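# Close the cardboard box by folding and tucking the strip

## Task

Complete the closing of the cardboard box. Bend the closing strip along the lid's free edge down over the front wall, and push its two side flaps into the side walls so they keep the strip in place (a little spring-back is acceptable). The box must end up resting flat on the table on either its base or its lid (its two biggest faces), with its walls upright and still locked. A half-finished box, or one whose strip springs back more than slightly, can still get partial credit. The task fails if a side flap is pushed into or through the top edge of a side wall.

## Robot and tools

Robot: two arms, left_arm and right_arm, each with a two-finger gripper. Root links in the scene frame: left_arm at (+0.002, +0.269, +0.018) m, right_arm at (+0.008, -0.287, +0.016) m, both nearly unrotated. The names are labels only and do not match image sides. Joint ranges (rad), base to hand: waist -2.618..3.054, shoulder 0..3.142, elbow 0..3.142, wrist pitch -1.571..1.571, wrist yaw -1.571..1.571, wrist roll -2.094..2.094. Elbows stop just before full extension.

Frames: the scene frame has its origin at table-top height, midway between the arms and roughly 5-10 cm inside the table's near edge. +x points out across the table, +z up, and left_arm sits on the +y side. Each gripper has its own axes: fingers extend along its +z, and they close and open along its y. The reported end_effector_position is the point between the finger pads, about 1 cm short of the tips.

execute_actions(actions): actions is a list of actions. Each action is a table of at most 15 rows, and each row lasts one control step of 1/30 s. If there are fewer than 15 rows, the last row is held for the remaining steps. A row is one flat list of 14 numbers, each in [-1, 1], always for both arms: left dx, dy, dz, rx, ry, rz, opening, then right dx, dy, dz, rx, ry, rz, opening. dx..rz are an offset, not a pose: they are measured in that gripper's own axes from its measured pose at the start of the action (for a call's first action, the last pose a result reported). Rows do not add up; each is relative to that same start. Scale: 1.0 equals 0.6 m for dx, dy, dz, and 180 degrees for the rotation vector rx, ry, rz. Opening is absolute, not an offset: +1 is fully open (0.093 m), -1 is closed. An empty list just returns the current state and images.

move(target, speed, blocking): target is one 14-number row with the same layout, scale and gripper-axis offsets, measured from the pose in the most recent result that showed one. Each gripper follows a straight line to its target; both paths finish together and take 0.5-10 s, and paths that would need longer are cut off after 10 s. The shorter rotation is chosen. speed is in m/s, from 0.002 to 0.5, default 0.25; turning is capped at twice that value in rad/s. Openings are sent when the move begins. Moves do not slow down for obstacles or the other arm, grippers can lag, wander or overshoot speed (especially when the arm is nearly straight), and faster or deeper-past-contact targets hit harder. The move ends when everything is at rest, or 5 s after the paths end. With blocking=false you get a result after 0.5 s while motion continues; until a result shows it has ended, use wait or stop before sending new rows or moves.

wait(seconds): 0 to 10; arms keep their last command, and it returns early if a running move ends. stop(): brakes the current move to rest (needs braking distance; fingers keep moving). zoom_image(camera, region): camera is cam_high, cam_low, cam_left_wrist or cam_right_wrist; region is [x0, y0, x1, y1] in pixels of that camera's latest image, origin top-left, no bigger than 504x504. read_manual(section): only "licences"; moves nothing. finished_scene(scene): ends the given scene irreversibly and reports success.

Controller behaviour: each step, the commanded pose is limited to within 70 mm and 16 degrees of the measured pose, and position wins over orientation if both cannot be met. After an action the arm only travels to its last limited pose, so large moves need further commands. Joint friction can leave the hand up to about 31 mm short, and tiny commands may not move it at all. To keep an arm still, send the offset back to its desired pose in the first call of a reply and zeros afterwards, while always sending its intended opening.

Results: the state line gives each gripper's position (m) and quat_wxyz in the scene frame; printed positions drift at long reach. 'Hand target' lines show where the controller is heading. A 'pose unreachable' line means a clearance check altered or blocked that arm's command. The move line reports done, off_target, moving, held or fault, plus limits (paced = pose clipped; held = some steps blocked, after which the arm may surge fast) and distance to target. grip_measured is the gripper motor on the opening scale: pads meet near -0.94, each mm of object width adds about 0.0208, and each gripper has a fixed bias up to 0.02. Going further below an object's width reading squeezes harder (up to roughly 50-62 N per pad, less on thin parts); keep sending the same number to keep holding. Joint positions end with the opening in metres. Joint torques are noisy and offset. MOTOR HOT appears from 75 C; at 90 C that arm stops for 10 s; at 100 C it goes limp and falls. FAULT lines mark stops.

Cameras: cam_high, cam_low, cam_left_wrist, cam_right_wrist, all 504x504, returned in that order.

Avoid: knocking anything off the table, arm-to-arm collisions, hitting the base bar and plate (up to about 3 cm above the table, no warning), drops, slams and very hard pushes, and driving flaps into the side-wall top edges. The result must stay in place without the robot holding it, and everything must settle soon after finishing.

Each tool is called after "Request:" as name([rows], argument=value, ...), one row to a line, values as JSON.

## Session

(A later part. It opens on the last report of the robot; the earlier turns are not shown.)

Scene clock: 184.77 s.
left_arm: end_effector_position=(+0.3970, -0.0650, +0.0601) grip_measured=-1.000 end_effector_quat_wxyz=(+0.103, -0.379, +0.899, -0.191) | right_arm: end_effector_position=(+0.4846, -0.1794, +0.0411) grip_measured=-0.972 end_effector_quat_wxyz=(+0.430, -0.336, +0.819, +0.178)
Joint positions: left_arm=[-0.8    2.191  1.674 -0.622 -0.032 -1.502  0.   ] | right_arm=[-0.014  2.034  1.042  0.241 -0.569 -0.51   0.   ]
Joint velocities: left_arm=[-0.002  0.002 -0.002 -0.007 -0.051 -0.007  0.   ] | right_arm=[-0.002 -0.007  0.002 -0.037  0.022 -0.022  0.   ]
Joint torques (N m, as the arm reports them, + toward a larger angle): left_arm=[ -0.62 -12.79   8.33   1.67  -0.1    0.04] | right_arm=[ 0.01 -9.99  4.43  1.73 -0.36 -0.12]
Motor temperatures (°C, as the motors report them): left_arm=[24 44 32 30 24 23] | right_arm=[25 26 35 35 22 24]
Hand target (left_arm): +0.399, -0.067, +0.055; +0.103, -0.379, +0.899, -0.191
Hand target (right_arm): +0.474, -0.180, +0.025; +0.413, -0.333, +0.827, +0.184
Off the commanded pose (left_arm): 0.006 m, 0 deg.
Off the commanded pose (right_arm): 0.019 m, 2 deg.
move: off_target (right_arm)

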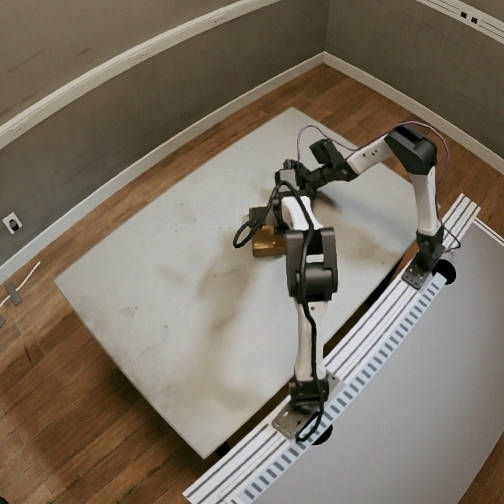

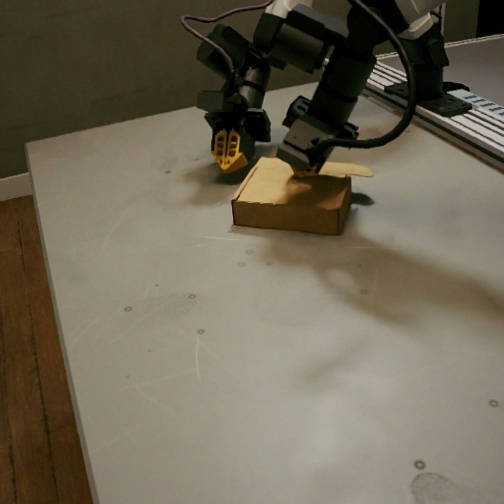

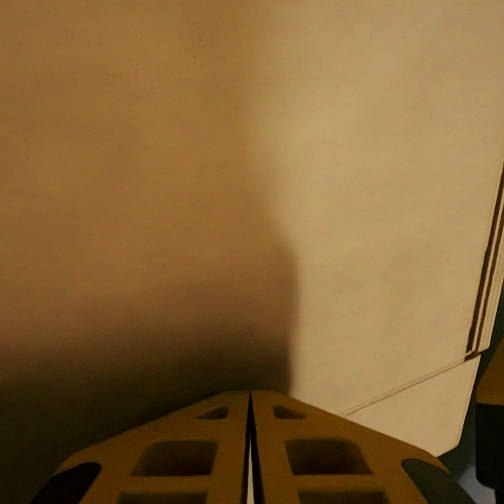

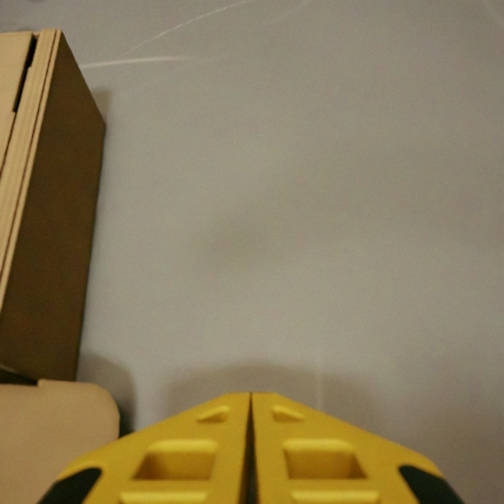

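Request:
move(target=[0,0,0.01,0,0,0,-1, 0.068,0,-0.095,0,0,0,-1], speed=0.1)

Request:
move(target=[0,0,0.01,0,0,0,-1, 0.022,0.075,0.015,0,0,0,0.5], speed=0.06)

Scene clock: 197.10 s.
left_arm: end_effector_position=(+0.3970, -0.0650, +0.0601) grip_measured=-1.000 end_effector_quat_wxyz=(+0.103, -0.379, +0.899, -0.191) | right_arm: end_effector_position=(+0.4493, -0.2316, +0.0477) grip_measured=-0.972 end_effector_quat_wxyz=(+0.444, -0.338, +0.814, +0.164)
Joint positions: left_arm=[-0.8    2.191  1.674 -0.622 -0.032 -1.502  0.   ] | right_arm=[-0.158  1.908  0.884  0.239 -0.657 -0.634  0.   ]
Joint velocities: left_arm=[ 0.002  0.012  0.017 -0.051 -0.022 -0.007  0.   ] | right_arm=[-0.007  0.002  0.012  0.007 -0.081 -0.139  0.   ]
Joint torques (N m, as the arm reports them, + toward a larger angle): left_arm=[ -0.63 -12.75   8.37   1.67  -0.07   0.09] | right_arm=[ -0.16 -10.8    3.99   1.41  -0.5   -0.14]
Motor temperatures (°C, as the motors report them): left_arm=[24 44 33 30 24 23] | right_arm=[25 29 33 35 22 24]
Hand target (left_arm): +0.399, -0.067, +0.055; +0.103, -0.379, +0.899, -0.191
Hand target (right_arm): +0.436, -0.230, +0.040; +0.429, -0.337, +0.819, +0.176
Off the commanded pose (left_arm): 0.006 m, 0 deg.
Off the commanded pose (right_arm): 0.017 m, 2 deg.
move: off_target (right_arm)

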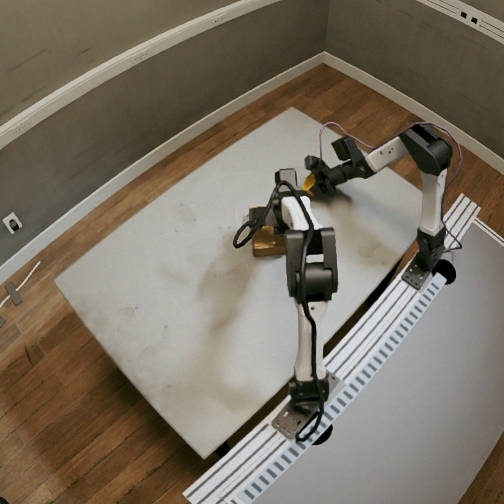

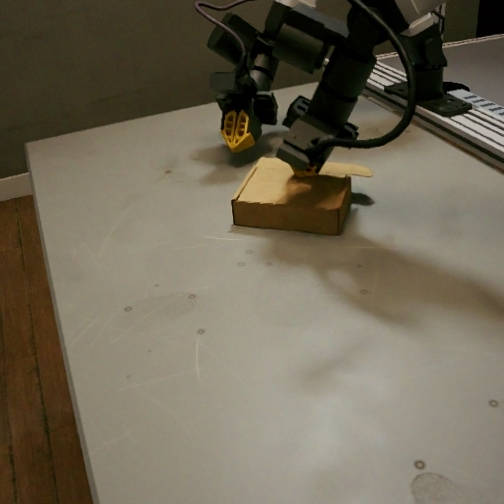

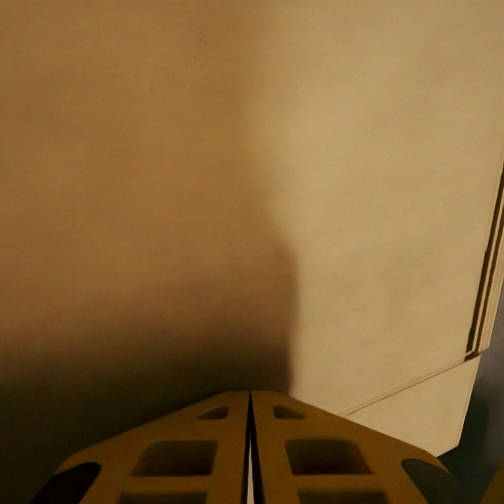

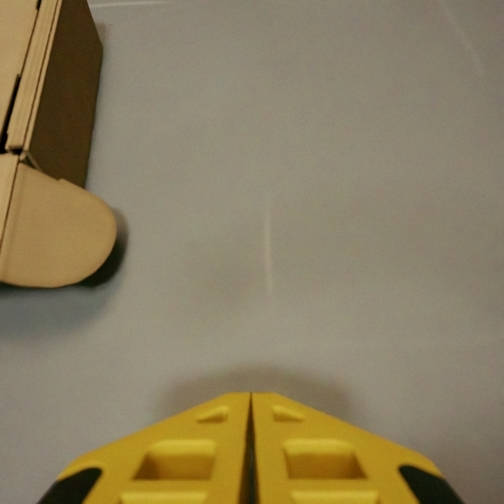

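Scene clock: 198.40 s.
left_arm: end_effector_position=(+0.3970, -0.0650, +0.0601) grip_measured=-1.000 end_effector_quat_wxyz=(+0.103, -0.379, +0.899, -0.191) | right_arm: end_effector_position=(+0.4270, -0.2042, +0.0359) grip_measured=+0.498 end_effector_quat_wxyz=(+0.453, -0.338, +0.809, +0.163)
Joint positions: left_arm=[-0.8    2.191  1.674 -0.622 -0.032 -1.502  0.   ] | right_arm=[-0.081  1.887  0.737  0.427 -0.606 -0.562  0.069]
Joint velocities: left_arm=[-0.002 -0.012  0.002 -0.051  0.007 -0.037  0.   ] | right_arm=[-0.012  0.002 -0.002 -0.022  0.007  0.051 -0.   ]
Joint torques (N m, as the arm reports them, + toward a larger angle): left_arm=[ -0.58 -12.9    8.36   1.68  -0.1    0.07] | right_arm=[  1.42 -10.     3.5    1.74  -0.25   0.02]
Motor temperatures (°C, as the motors report them): left_arm=[24 44 33 30 24 23] | right_arm=[25 29 33 35 22 24]
Hand target (left_arm): +0.399, -0.067, +0.055; +0.103, -0.379, +0.899, -0.191
Hand target (right_arm): +0.418, -0.200, +0.031; +0.444, -0.337, +0.813, +0.165
Off the commanded pose (left_arm): 0.006 m, 0 deg.
Off the commanded pose (right_arm): 0.011 m, 1 deg.
move: off_target (right_arm)

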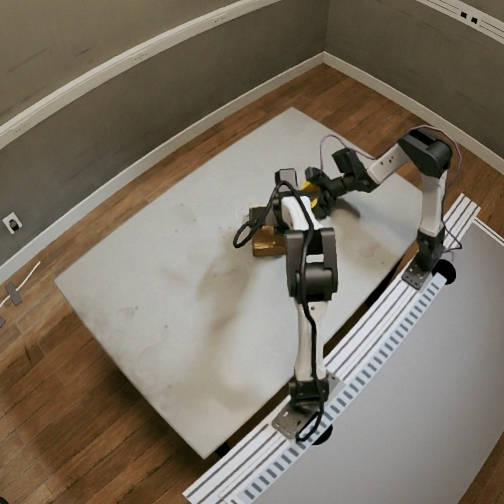

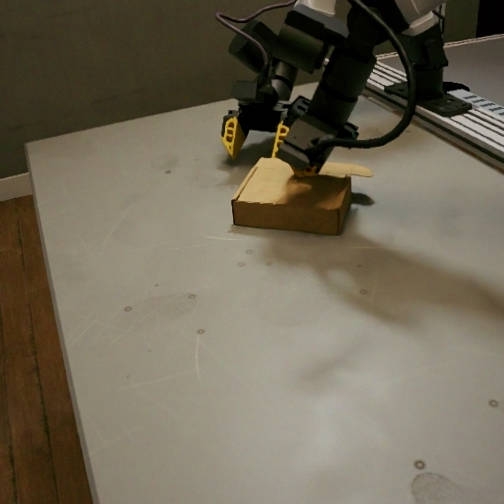

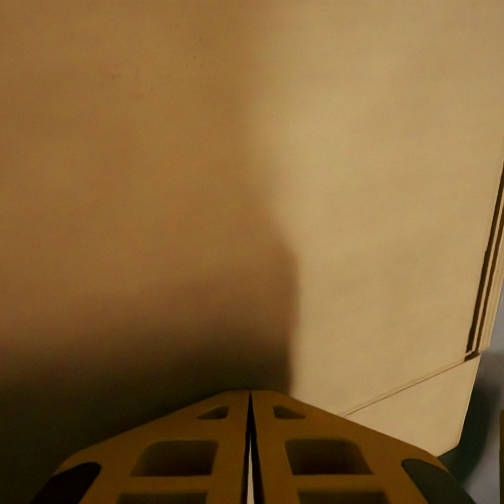

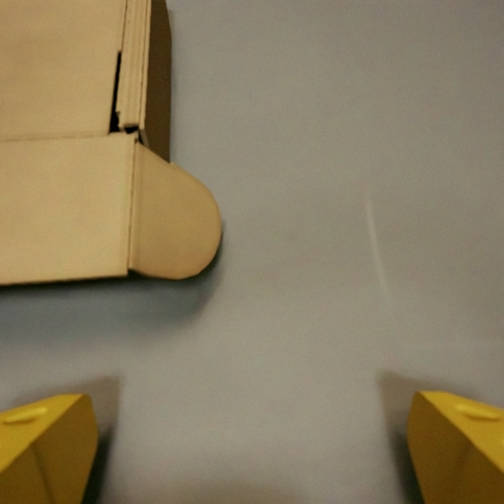

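Request:
move(target=[0,0,0.01,0,0,0,-1, 0.028,0.058,0.018,0,0,0,0.5], speed=0.05)

Scene clock: 207.47 s.
left_arm: end_effector_position=(+0.3970, -0.0650, +0.0601) grip_measured=-1.000 end_effector_quat_wxyz=(+0.103, -0.379, +0.899, -0.191) | right_arm: end_effector_position=(+0.4140, -0.1840, +0.0294) grip_measured=+0.498 end_effector_quat_wxyz=(+0.470, -0.339, +0.799, +0.158)
Joint positions: left_arm=[-0.8    2.191  1.674 -0.622 -0.032 -1.502  0.   ] | right_arm=[-0.018  1.898  0.64   0.605 -0.561 -0.509  0.069]
Joint velocities: left_arm=[-0.022 -0.012 -0.002  0.037 -0.081 -0.007  0.   ] | right_arm=[-0.012 -0.007 -0.012  0.095 -0.051  0.066 -0.   ]
Joint torques (N m, as the arm reports them, + toward a larger angle): left_arm=[ -0.76 -12.81   8.34   1.72  -0.11   0.08] | right_arm=[ 1.47 -7.41  3.16  1.88 -0.25  0.02]
Motor temperatures (°C, as the motors report them): left_arm=[24 45 34 30 24 23] | right_arm=[25 30 32 36 22 24]
Hand target (left_arm): +0.399, -0.067, +0.055; +0.103, -0.379, +0.899, -0.191
Hand target (right_arm): +0.403, -0.180, +0.015; +0.453, -0.337, +0.809, +0.163
Off the commanded pose (left_arm): 0.006 m, 0 deg.
Off the commanded pose (right_arm): 0.019 m, 2 deg.
move: off_target (right_arm)

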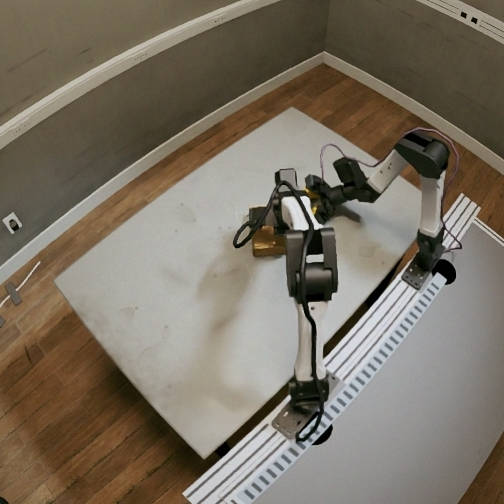

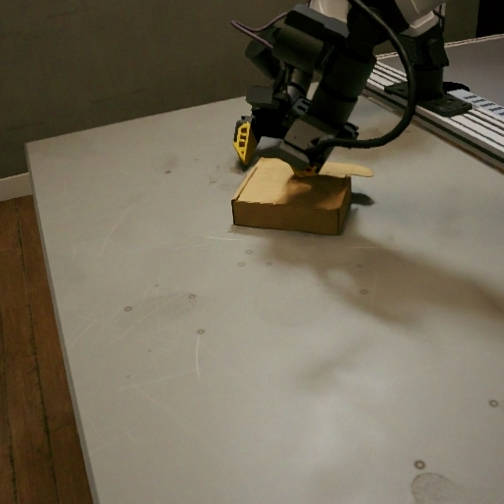

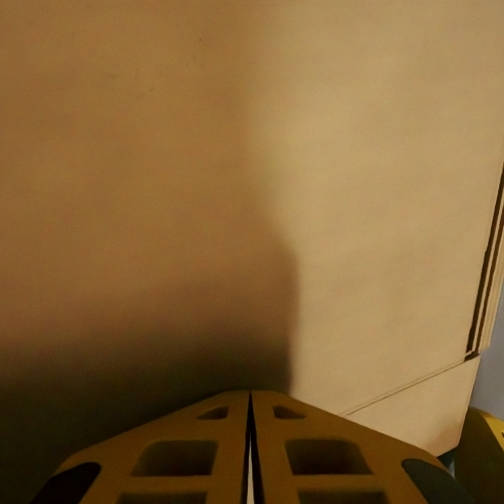

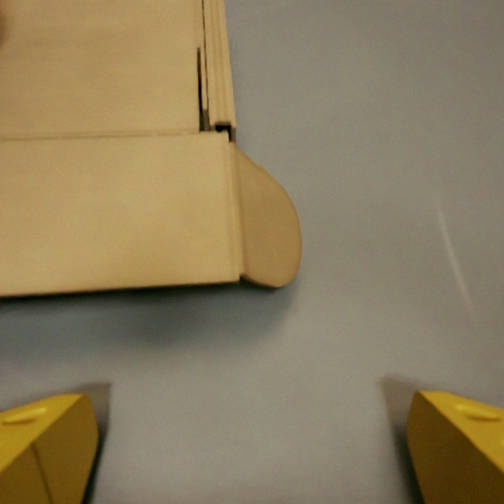

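Request:
move(target=[0,0,0.01,0,0,0,-1, -0.02,0.008,0.075,0,0,0,0.5], speed=0.05)

Request:
move(target=[0,0,0.01,0,0,0,-1, 0,0,0,0,0,0,-1], speed=0.05)

Scene clock: 214.63 s.
left_arm: end_effector_position=(+0.3986, -0.0639, +0.0604) grip_measured=-1.000 end_effector_quat_wxyz=(+0.106, -0.381, +0.899, -0.191) | right_arm: end_effector_position=(+0.4390, -0.1551, +0.0228) grip_measured=+0.498 end_effector_quat_wxyz=(+0.477, -0.338, +0.795, +0.162)
Joint positions: left_arm=[-0.798  2.191  1.674 -0.62  -0.039 -1.502  0.   ] | right_arm=[ 0.064  2.008  0.738  0.662 -0.506 -0.444  0.069]
Joint velocities: left_arm=[-0.032  0.022  0.007 -0.007 -0.051  0.007  0.   ] | right_arm=[-0.017 -0.022 -0.002 -0.022  0.037 -0.037  0.   ]
Joint torques (N m, as the arm reports them, + toward a larger angle): left_arm=[ -0.79 -12.79   8.28   1.62  -0.03   0.09] | right_arm=[ 1.9  -7.74  6.34  1.83 -0.08 -0.04]
Motor temperatures (°C, as the motors report them): left_arm=[24 45 34 30 24 23] | right_arm=[25 30 31 36 22 24]
Hand target (left_arm): +0.399, -0.067, +0.055; +0.103, -0.379, +0.899, -0.191
Hand target (right_arm): +0.442, -0.149, +0.017; +0.471, -0.338, +0.799, +0.159
Off the commanded pose (left_arm): 0.006 m, 0 deg.
Off the commanded pose (right_arm): 0.009 m, 1 deg.
move: done

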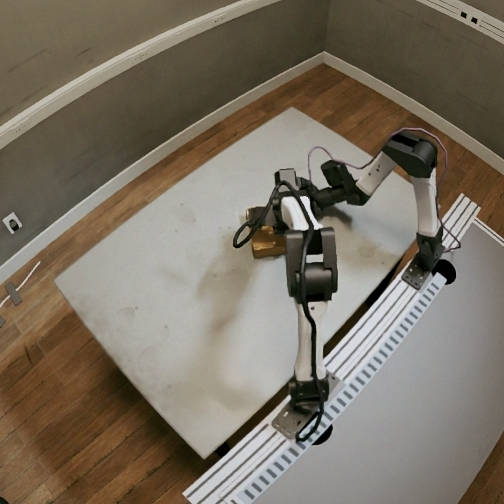

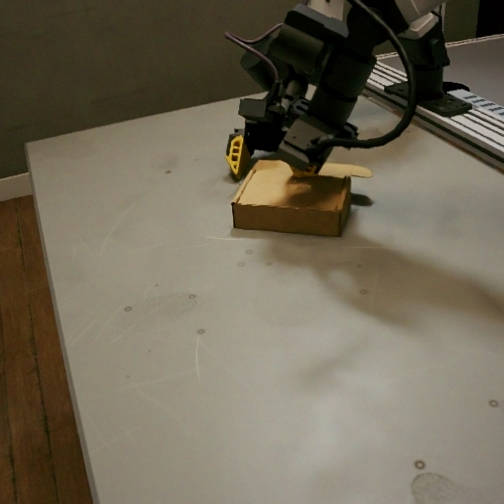

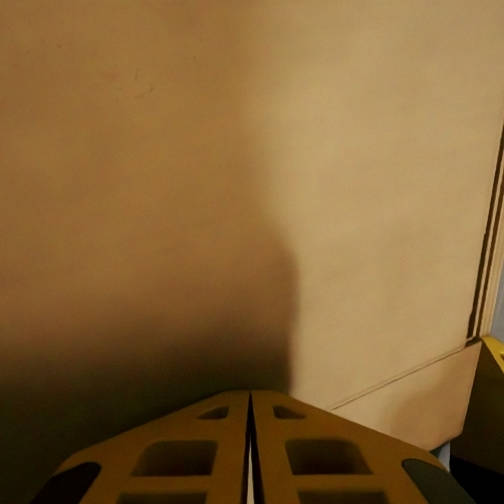

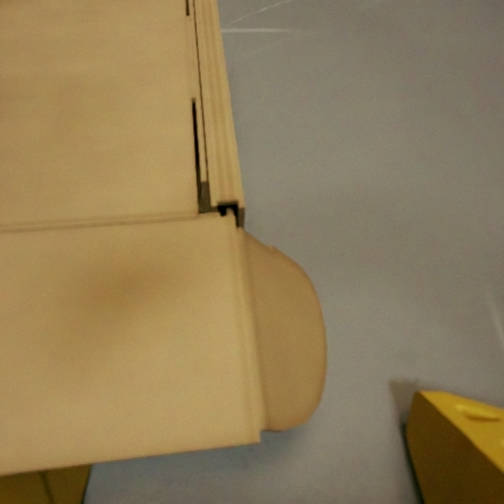

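Scene clock: 215.33 s.
left_arm: end_effector_position=(+0.3986, -0.0638, +0.0604) grip_measured=-1.000 end_effector_quat_wxyz=(+0.107, -0.381, +0.899, -0.191) | right_arm: end_effector_position=(+0.4390, -0.1550, +0.0229) grip_measured=-0.972 end_effector_quat_wxyz=(+0.477, -0.338, +0.795, +0.162)
Joint positions: left_arm=[-0.798  2.191  1.674 -0.62  -0.039 -1.502  0.   ] | right_arm=[ 0.064  2.008  0.738  0.662 -0.506 -0.444  0.   ]
Joint velocities: left_arm=[-0.002 -0.002 -0.002 -0.007  0.007 -0.022  0.   ] | right_arm=[-0.002  0.002 -0.002  0.022 -0.081 -0.081  0.   ]
Joint torques (N m, as the arm reports them, + toward a larger angle): left_arm=[ -0.58 -12.81   8.34   1.68  -0.1    0.09] | right_arm=[ 0.27 -9.84  4.99  1.87 -0.3  -0.05]
Motor temperatures (°C, as the motors report them): left_arm=[24 45 34 30 24 23] | right_arm=[25 31 31 36 22 24]
Hand target (left_arm): +0.400, -0.065, +0.055; +0.106, -0.381, +0.899, -0.191
Hand target (right_arm): +0.439, -0.155, +0.023; +0.477, -0.338, +0.795, +0.162
Off the commanded pose (left_arm): 0.006 m, 0 deg.
Off the commanded pose (right_arm): 0.000 m, 0 deg.
move: done

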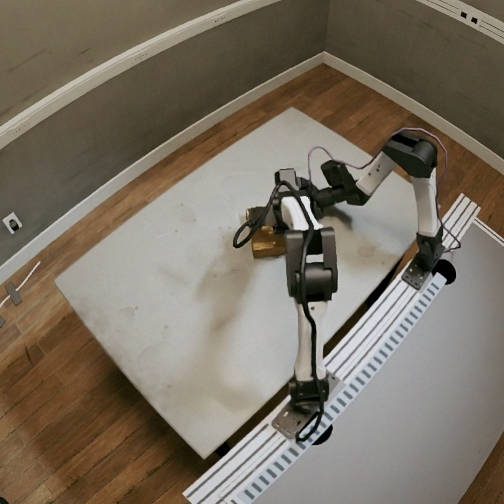

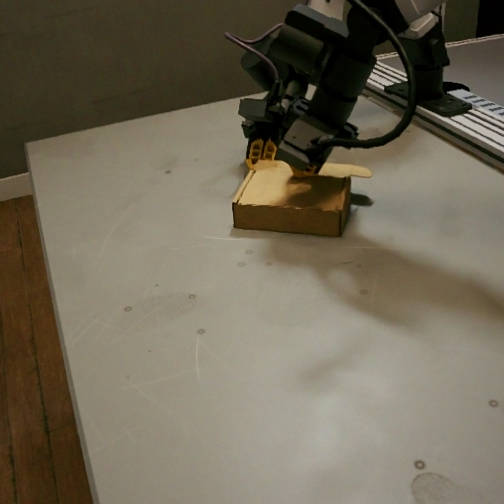

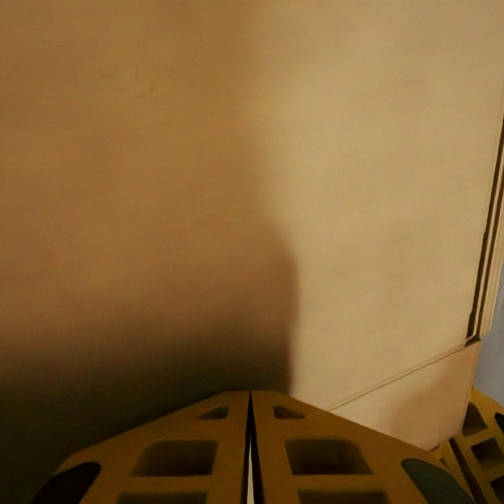

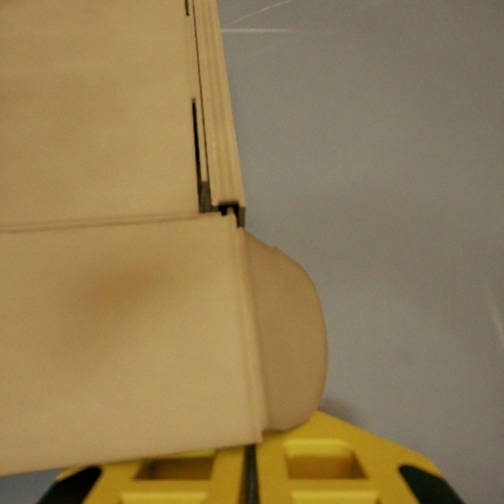

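Request:
move(target=[0,0,-0.2,0,0,0,-1, 0.03,0,-0.055,0,0,0,-1], speed=0.1)

Request:
move(target=[0,0,0,0,0,0,-1, 0,-0.1,0,0,0,0,-1], speed=0.1)

Request:
move(target=[0,0,0,0,0,0,-1, -0.065,0,0.125,0,0,0,-1], speed=0.1)

Scene clock: 236.53 s.
left_arm: end_effector_position=(+0.3611, -0.0290, +0.1597) grip_measured=-1.000 end_effector_quat_wxyz=(+0.105, -0.381, +0.899, -0.188) | right_arm: end_effector_position=(+0.4223, -0.1803, +0.0279) grip_measured=-0.972 end_effector_quat_wxyz=(+0.483, -0.338, +0.792, +0.156)
Joint positions: left_arm=[-0.798  1.938  1.697 -0.903 -0.039 -1.502  0.   ] | right_arm=[-0.008  1.941  0.654  0.67  -0.557 -0.493  0.   ]
Joint velocities: left_arm=[-0.002  0.012 -0.002 -0.081  0.022 -0.051  0.   ] | right_arm=[-0.012  0.012 -0.002 -0.037 -0.022 -0.007  0.   ]
Joint torques (N m, as the arm reports them, + toward a larger angle): left_arm=[ -1.33 -12.79   9.54   1.28  -0.13   0.02] | right_arm=[-0.38 -9.88  3.    1.87 -0.4  -0.13]
Motor temperatures (°C, as the motors report them): left_arm=[24 46 35 30 24 23] | right_arm=[25 33 31 38 22 24]
Hand target (left_arm): +0.358, -0.030, +0.169; +0.107, -0.381, +0.898, -0.191
Hand target (right_arm): +0.413, -0.182, +0.024; +0.476, -0.339, +0.795, +0.161
Off the commanded pose (left_arm): 0.010 m, 0 deg.
Off the commanded pose (right_arm): 0.011 m, 1 deg.
move: off_target (right_arm)

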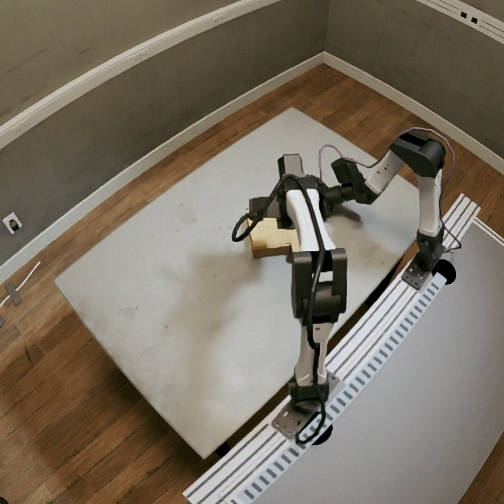

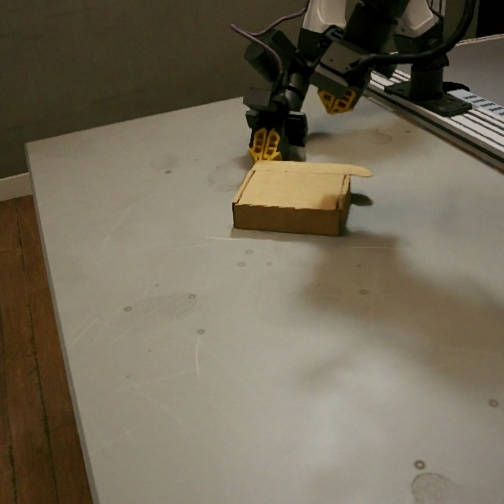

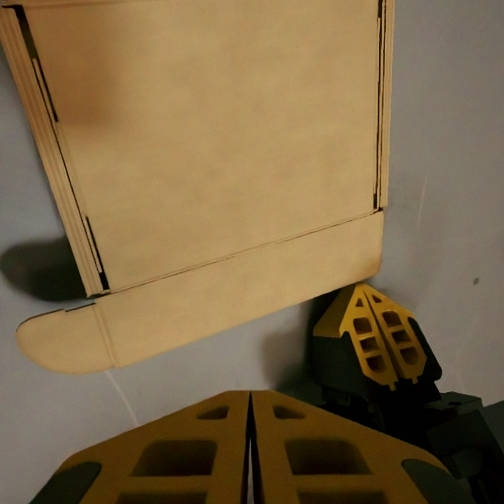

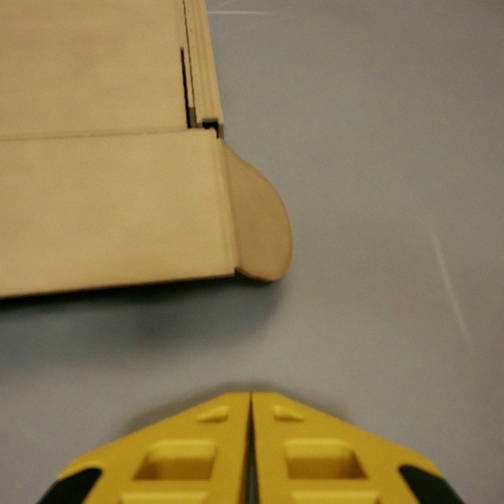

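Scene clock: 237.73 s.
left_arm: end_effector_position=(+0.3611, -0.0290, +0.1597) grip_measured=-1.000 end_effector_quat_wxyz=(+0.105, -0.381, +0.899, -0.188) | right_arm: end_effector_position=(+0.4633, -0.2233, +0.0378) grip_measured=-0.972 end_effector_quat_wxyz=(+0.490, -0.338, +0.790, +0.147)
Joint positions: left_arm=[-0.798  1.938  1.697 -0.903 -0.039 -1.502  0.   ] | right_arm=[-0.133  1.996  0.837  0.511 -0.645 -0.583  0.   ]
Joint velocities: left_arm=[ 0.002 -0.012 -0.027 -0.11  -0.022 -0.051  0.   ] | right_arm=[ 0.022 -0.012 -0.002 -0.125 -0.066 -0.037  0.   ]
Joint torques (N m, as the arm reports them, + toward a larger angle): left_arm=[ -0.75 -11.85   8.28   1.52  -0.11   0.07] | right_arm=[-0.17 -8.53  6.59  1.63 -0.44 -0.14]
Motor temperatures (°C, as the motors report them): left_arm=[24 46 35 30 24 23] | right_arm=[25 33 31 38 22 24]
Hand target (left_arm): +0.361, -0.029, +0.160; +0.105, -0.381, +0.899, -0.188
Hand target (right_arm): +0.464, -0.223, +0.032; +0.482, -0.339, +0.793, +0.155
Off the commanded pose (left_arm): 0.000 m, 0 deg.
Off the commanded pose (right_arm): 0.005 m, 1 deg.
move: done

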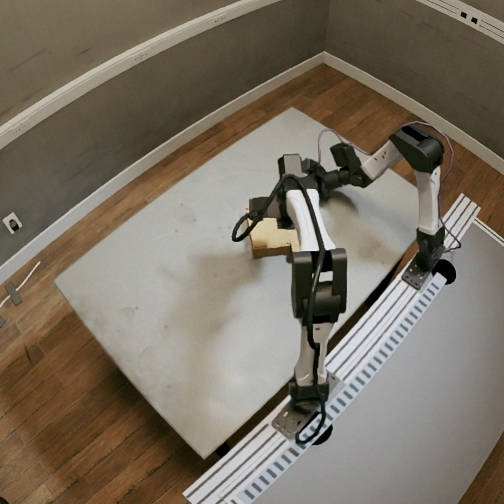

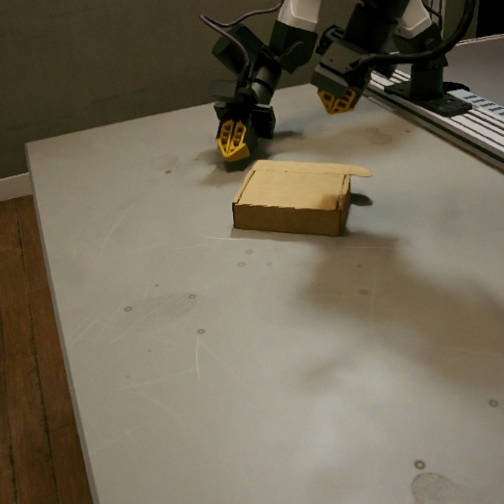

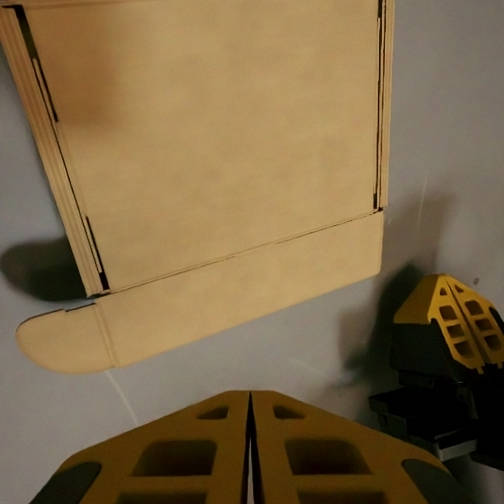

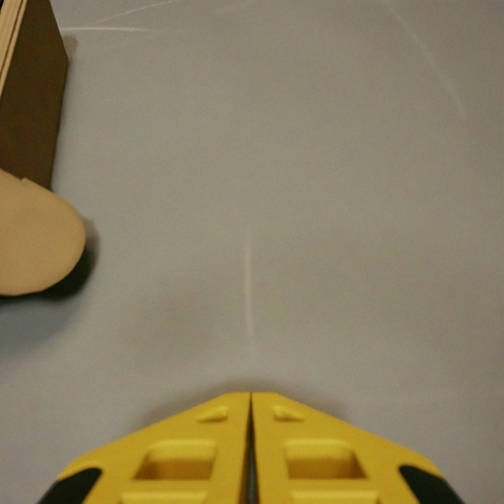

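Scene clock: 238.90 s.
left_arm: end_effector_position=(+0.3611, -0.0290, +0.1597) grip_measured=-1.000 end_effector_quat_wxyz=(+0.105, -0.381, +0.899, -0.188) | right_arm: end_effector_position=(+0.5233, -0.1690, +0.0458) grip_measured=-0.972 end_effector_quat_wxyz=(+0.505, -0.338, +0.780, +0.145)
Joint positions: left_arm=[-0.798  1.938  1.697 -0.903 -0.039 -1.502  0.   ] | right_arm=[ 0.014  2.145  1.083  0.509 -0.532 -0.476  0.   ]
Joint velocities: left_arm=[ 0.012 -0.012 -0.027 -0.081  0.022  0.007  0.   ] | right_arm=[-0.002 -0.007  0.002 -0.007  0.066  0.066  0.   ]
Joint torques (N m, as the arm reports them, + toward a larger angle): left_arm=[ -0.64 -11.87   8.42   1.5   -0.1    0.09] | right_arm=[  1.29 -10.54   7.02   1.72  -0.22  -0.05]
Motor temperatures (°C, as the motors report them): left_arm=[24 46 35 30 24 23] | right_arm=[25 33 31 38 22 24]
Hand target (left_arm): +0.361, -0.029, +0.160; +0.105, -0.381, +0.899, -0.188
Hand target (right_arm): +0.524, -0.164, +0.036; +0.492, -0.336, +0.789, +0.149
Off the commanded pose (left_arm): 0.000 m, 0 deg.
Off the commanded pose (right_arm): 0.010 m, 2 deg.
move: done

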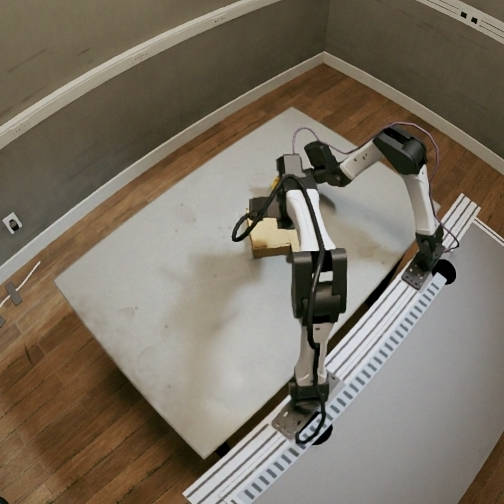

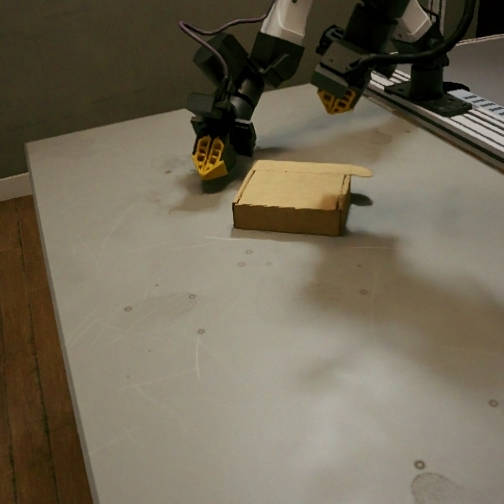

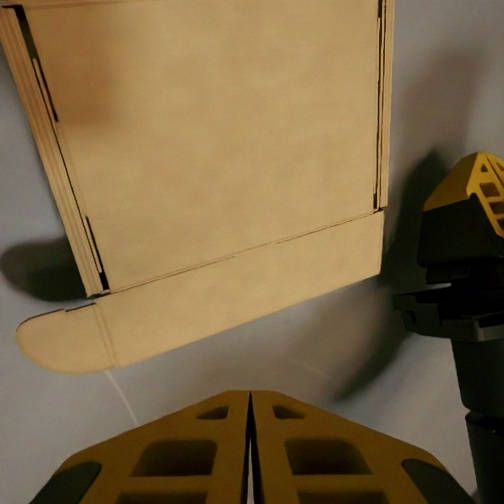

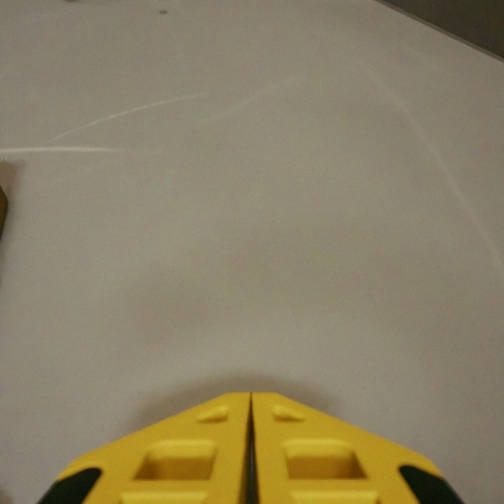

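Request:
move(target=[0,0,0,0,0,0,-1, 0.04,0.004,0.02,-0.197,-0.026,-0.099,-1], speed=0.15)

Scene clock: 252.17 s.
left_arm: end_effector_position=(+0.3611, -0.0290, +0.1597) grip_measured=-1.000 end_effector_quat_wxyz=(+0.105, -0.381, +0.899, -0.188) | right_arm: end_effector_position=(+0.5232, -0.1675, +0.0202) grip_measured=-0.972 end_effector_quat_wxyz=(-0.421, +0.593, -0.618, -0.299)
Joint positions: left_arm=[-0.798  1.938  1.697 -0.903 -0.039 -1.502  0.   ] | right_arm=[-0.101  2.531  1.88  -0.659 -1.035 -1.446  0.   ]
Joint velocities: left_arm=[-0.007  0.007 -0.022 -0.007 -0.051 -0.022  0.   ] | right_arm=[-0.017 -0.007  0.017  0.007  0.022  0.037  0.   ]
Joint torques (N m, as the arm reports them, + toward a larger angle): left_arm=[ -0.7  -11.96   8.4    1.53  -0.07   0.07] | right_arm=[ -0.28 -13.45   7.57   0.46  -0.7   -0.13]
Motor temperatures (°C, as the motors report them): left_arm=[24 46 35 30 24 23] | right_arm=[25 35 33 37 22 24]
Hand target (left_arm): +0.361, -0.029, +0.160; +0.105, -0.381, +0.899, -0.188
Hand target (right_arm): +0.523, -0.169, +0.015; -0.418, +0.590, -0.620, -0.307
Off the commanded pose (left_arm): 0.000 m, 0 deg.
Off the commanded pose (right_arm): 0.003 m, 2 deg.
move: done

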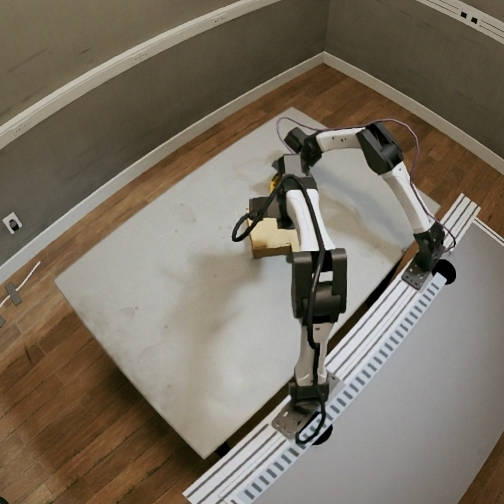

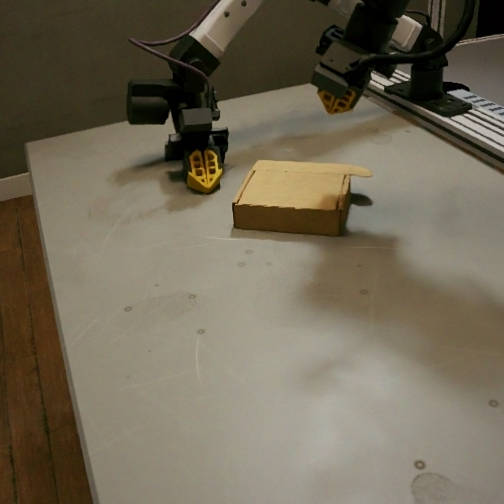

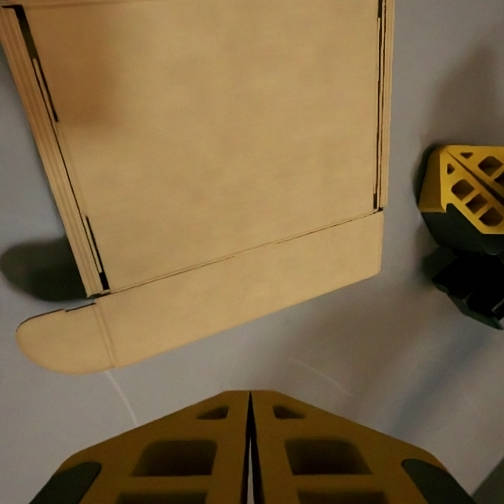

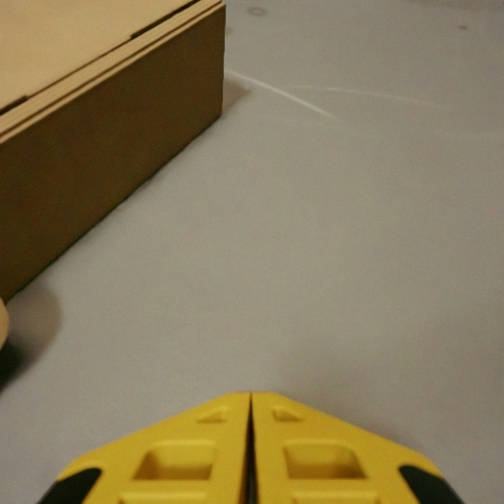

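Request:
move(target=[0,0,0,0,0,0,-1, -0.076,0.226,0.062,0,0,0,-1], speed=0.05)

Scene clock: 262.80 s.
left_arm: end_effector_position=(+0.3611, -0.0290, +0.1597) grip_measured=-1.000 end_effector_quat_wxyz=(+0.105, -0.381, +0.899, -0.188) | right_arm: end_effector_position=(+0.4018, -0.1021, +0.0324) grip_measured=-0.972 end_effector_quat_wxyz=(-0.431, +0.590, -0.613, -0.299)
Joint positions: left_arm=[-0.798  1.938  1.697 -0.903 -0.039 -1.502  0.   ] | right_arm=[ 0.06   2.094  1.053  0.001 -0.987 -1.147  0.   ]
Joint velocities: left_arm=[ 0.002 -0.002  0.017 -0.037 -0.022 -0.066  0.   ] | right_arm=[ 0.012  0.007 -0.002  0.066  0.022 -0.007  0.   ]
Joint torques (N m, as the arm reports them, + toward a larger angle): left_arm=[ -0.72 -11.88   8.38   1.53  -0.08   0.07] | right_arm=[  1.42 -11.99   3.59   1.14  -0.42   0.  ]
Motor temperatures (°C, as the motors report them): left_arm=[24 45 36 30 24 23] | right_arm=[25 38 33 35 22 24]
Hand target (left_arm): +0.361, -0.029, +0.160; +0.105, -0.381, +0.899, -0.188
Hand target (right_arm): +0.394, -0.098, +0.028; -0.423, +0.591, -0.617, -0.300
Off the commanded pose (left_arm): 0.000 m, 0 deg.
Off the commanded pose (right_arm): 0.012 m, 1 deg.
move: off_target (right_arm)

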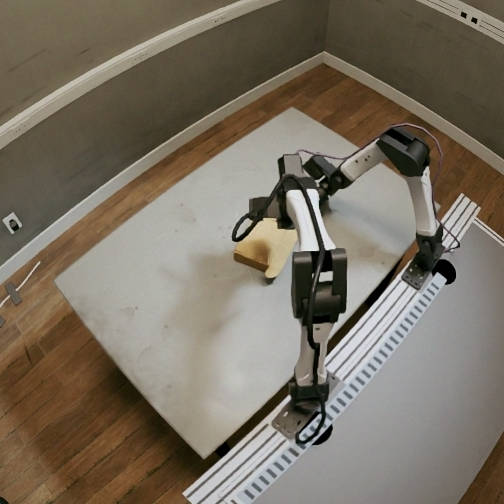

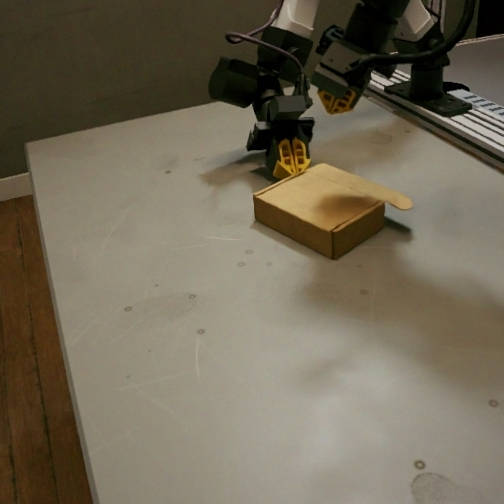

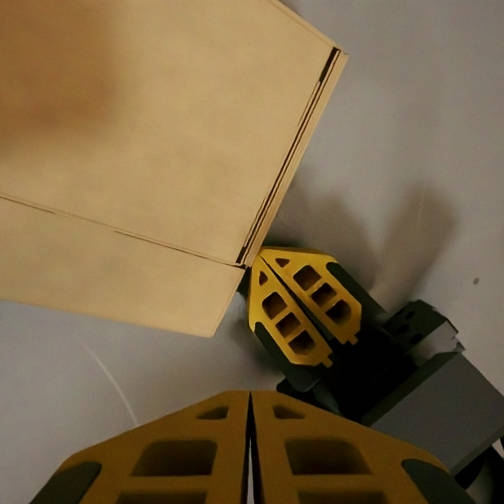

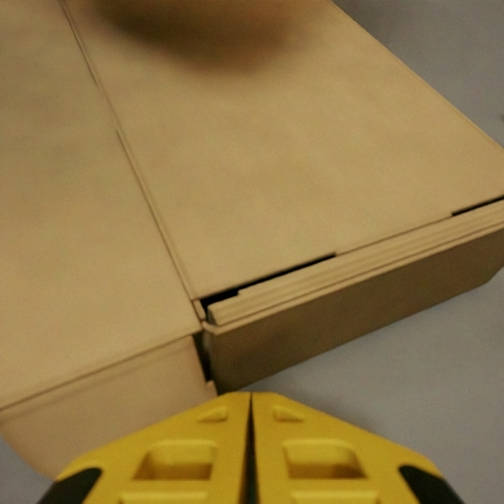

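Request:
move(target=[0,0,0,0,0,0,-1, -0.03,0.0,0.08,0,0,0,-1], speed=0.05)

Scene clock: 267.90 s.
left_arm: end_effector_position=(+0.3611, -0.0290, +0.1597) grip_measured=-1.000 end_effector_quat_wxyz=(+0.105, -0.381, +0.899, -0.188) | right_arm: end_effector_position=(+0.4052, -0.0567, +0.0324) grip_measured=-0.972 end_effector_quat_wxyz=(-0.436, +0.587, -0.611, -0.302)
Joint positions: left_arm=[-0.798  1.938  1.697 -0.903 -0.039 -1.502  0.   ] | right_arm=[ 0.176  2.126  1.053  0.186 -0.93  -0.966  0.   ]
Joint velocities: left_arm=[-0.012 -0.007 -0.012 -0.007 -0.037 -0.022  0.   ] | right_arm=[-0.017  0.002  0.017  0.022  0.007  0.037  0.   ]
Joint torques (N m, as the arm reports them, + toward a larger angle): left_arm=[ -0.65 -11.91   8.21   1.54  -0.1    0.05] | right_arm=[ 1.54 -9.98  6.49  1.41 -0.38 -0.04]
Motor temperatures (°C, as the motors report them): left_arm=[24 45 36 30 24 23] | right_arm=[25 39 33 35 22 24]
Hand target (left_arm): +0.361, -0.029, +0.160; +0.105, -0.381, +0.899, -0.188
Hand target (right_arm): +0.408, -0.051, +0.028; -0.433, +0.589, -0.613, -0.300
Off the commanded pose (left_arm): 0.000 m, 0 deg.
Off the commanded pose (right_arm): 0.008 m, 1 deg.
move: done

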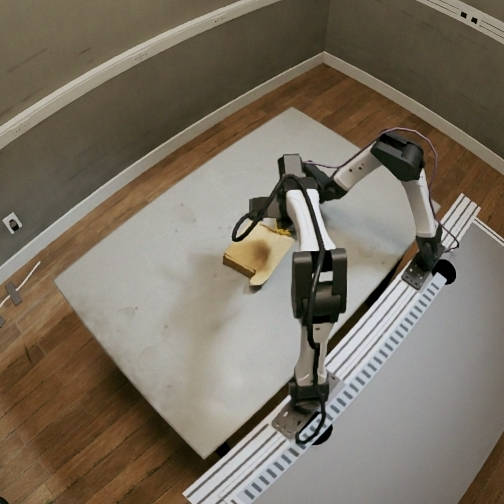

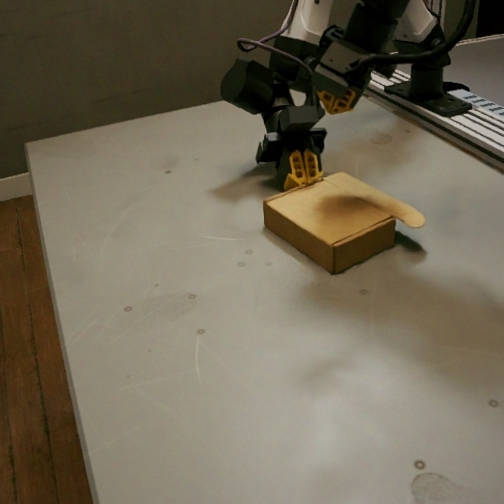

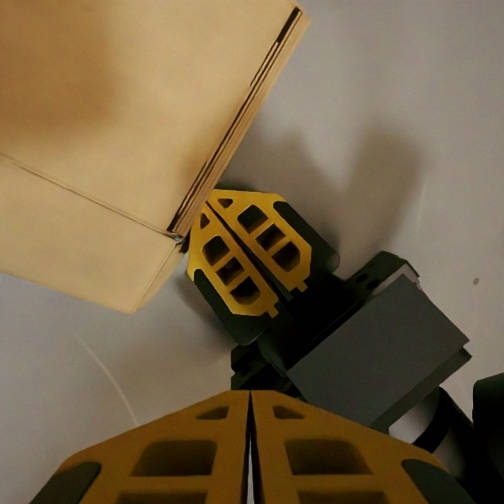

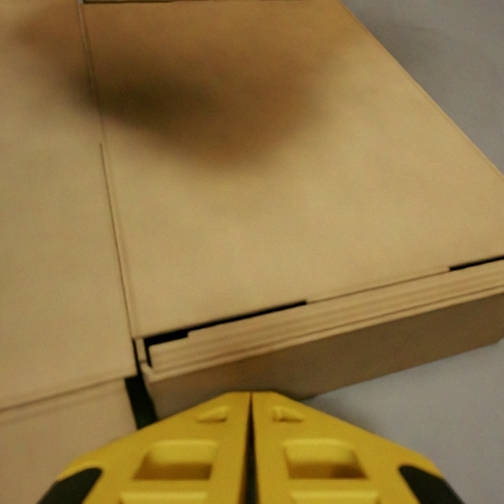

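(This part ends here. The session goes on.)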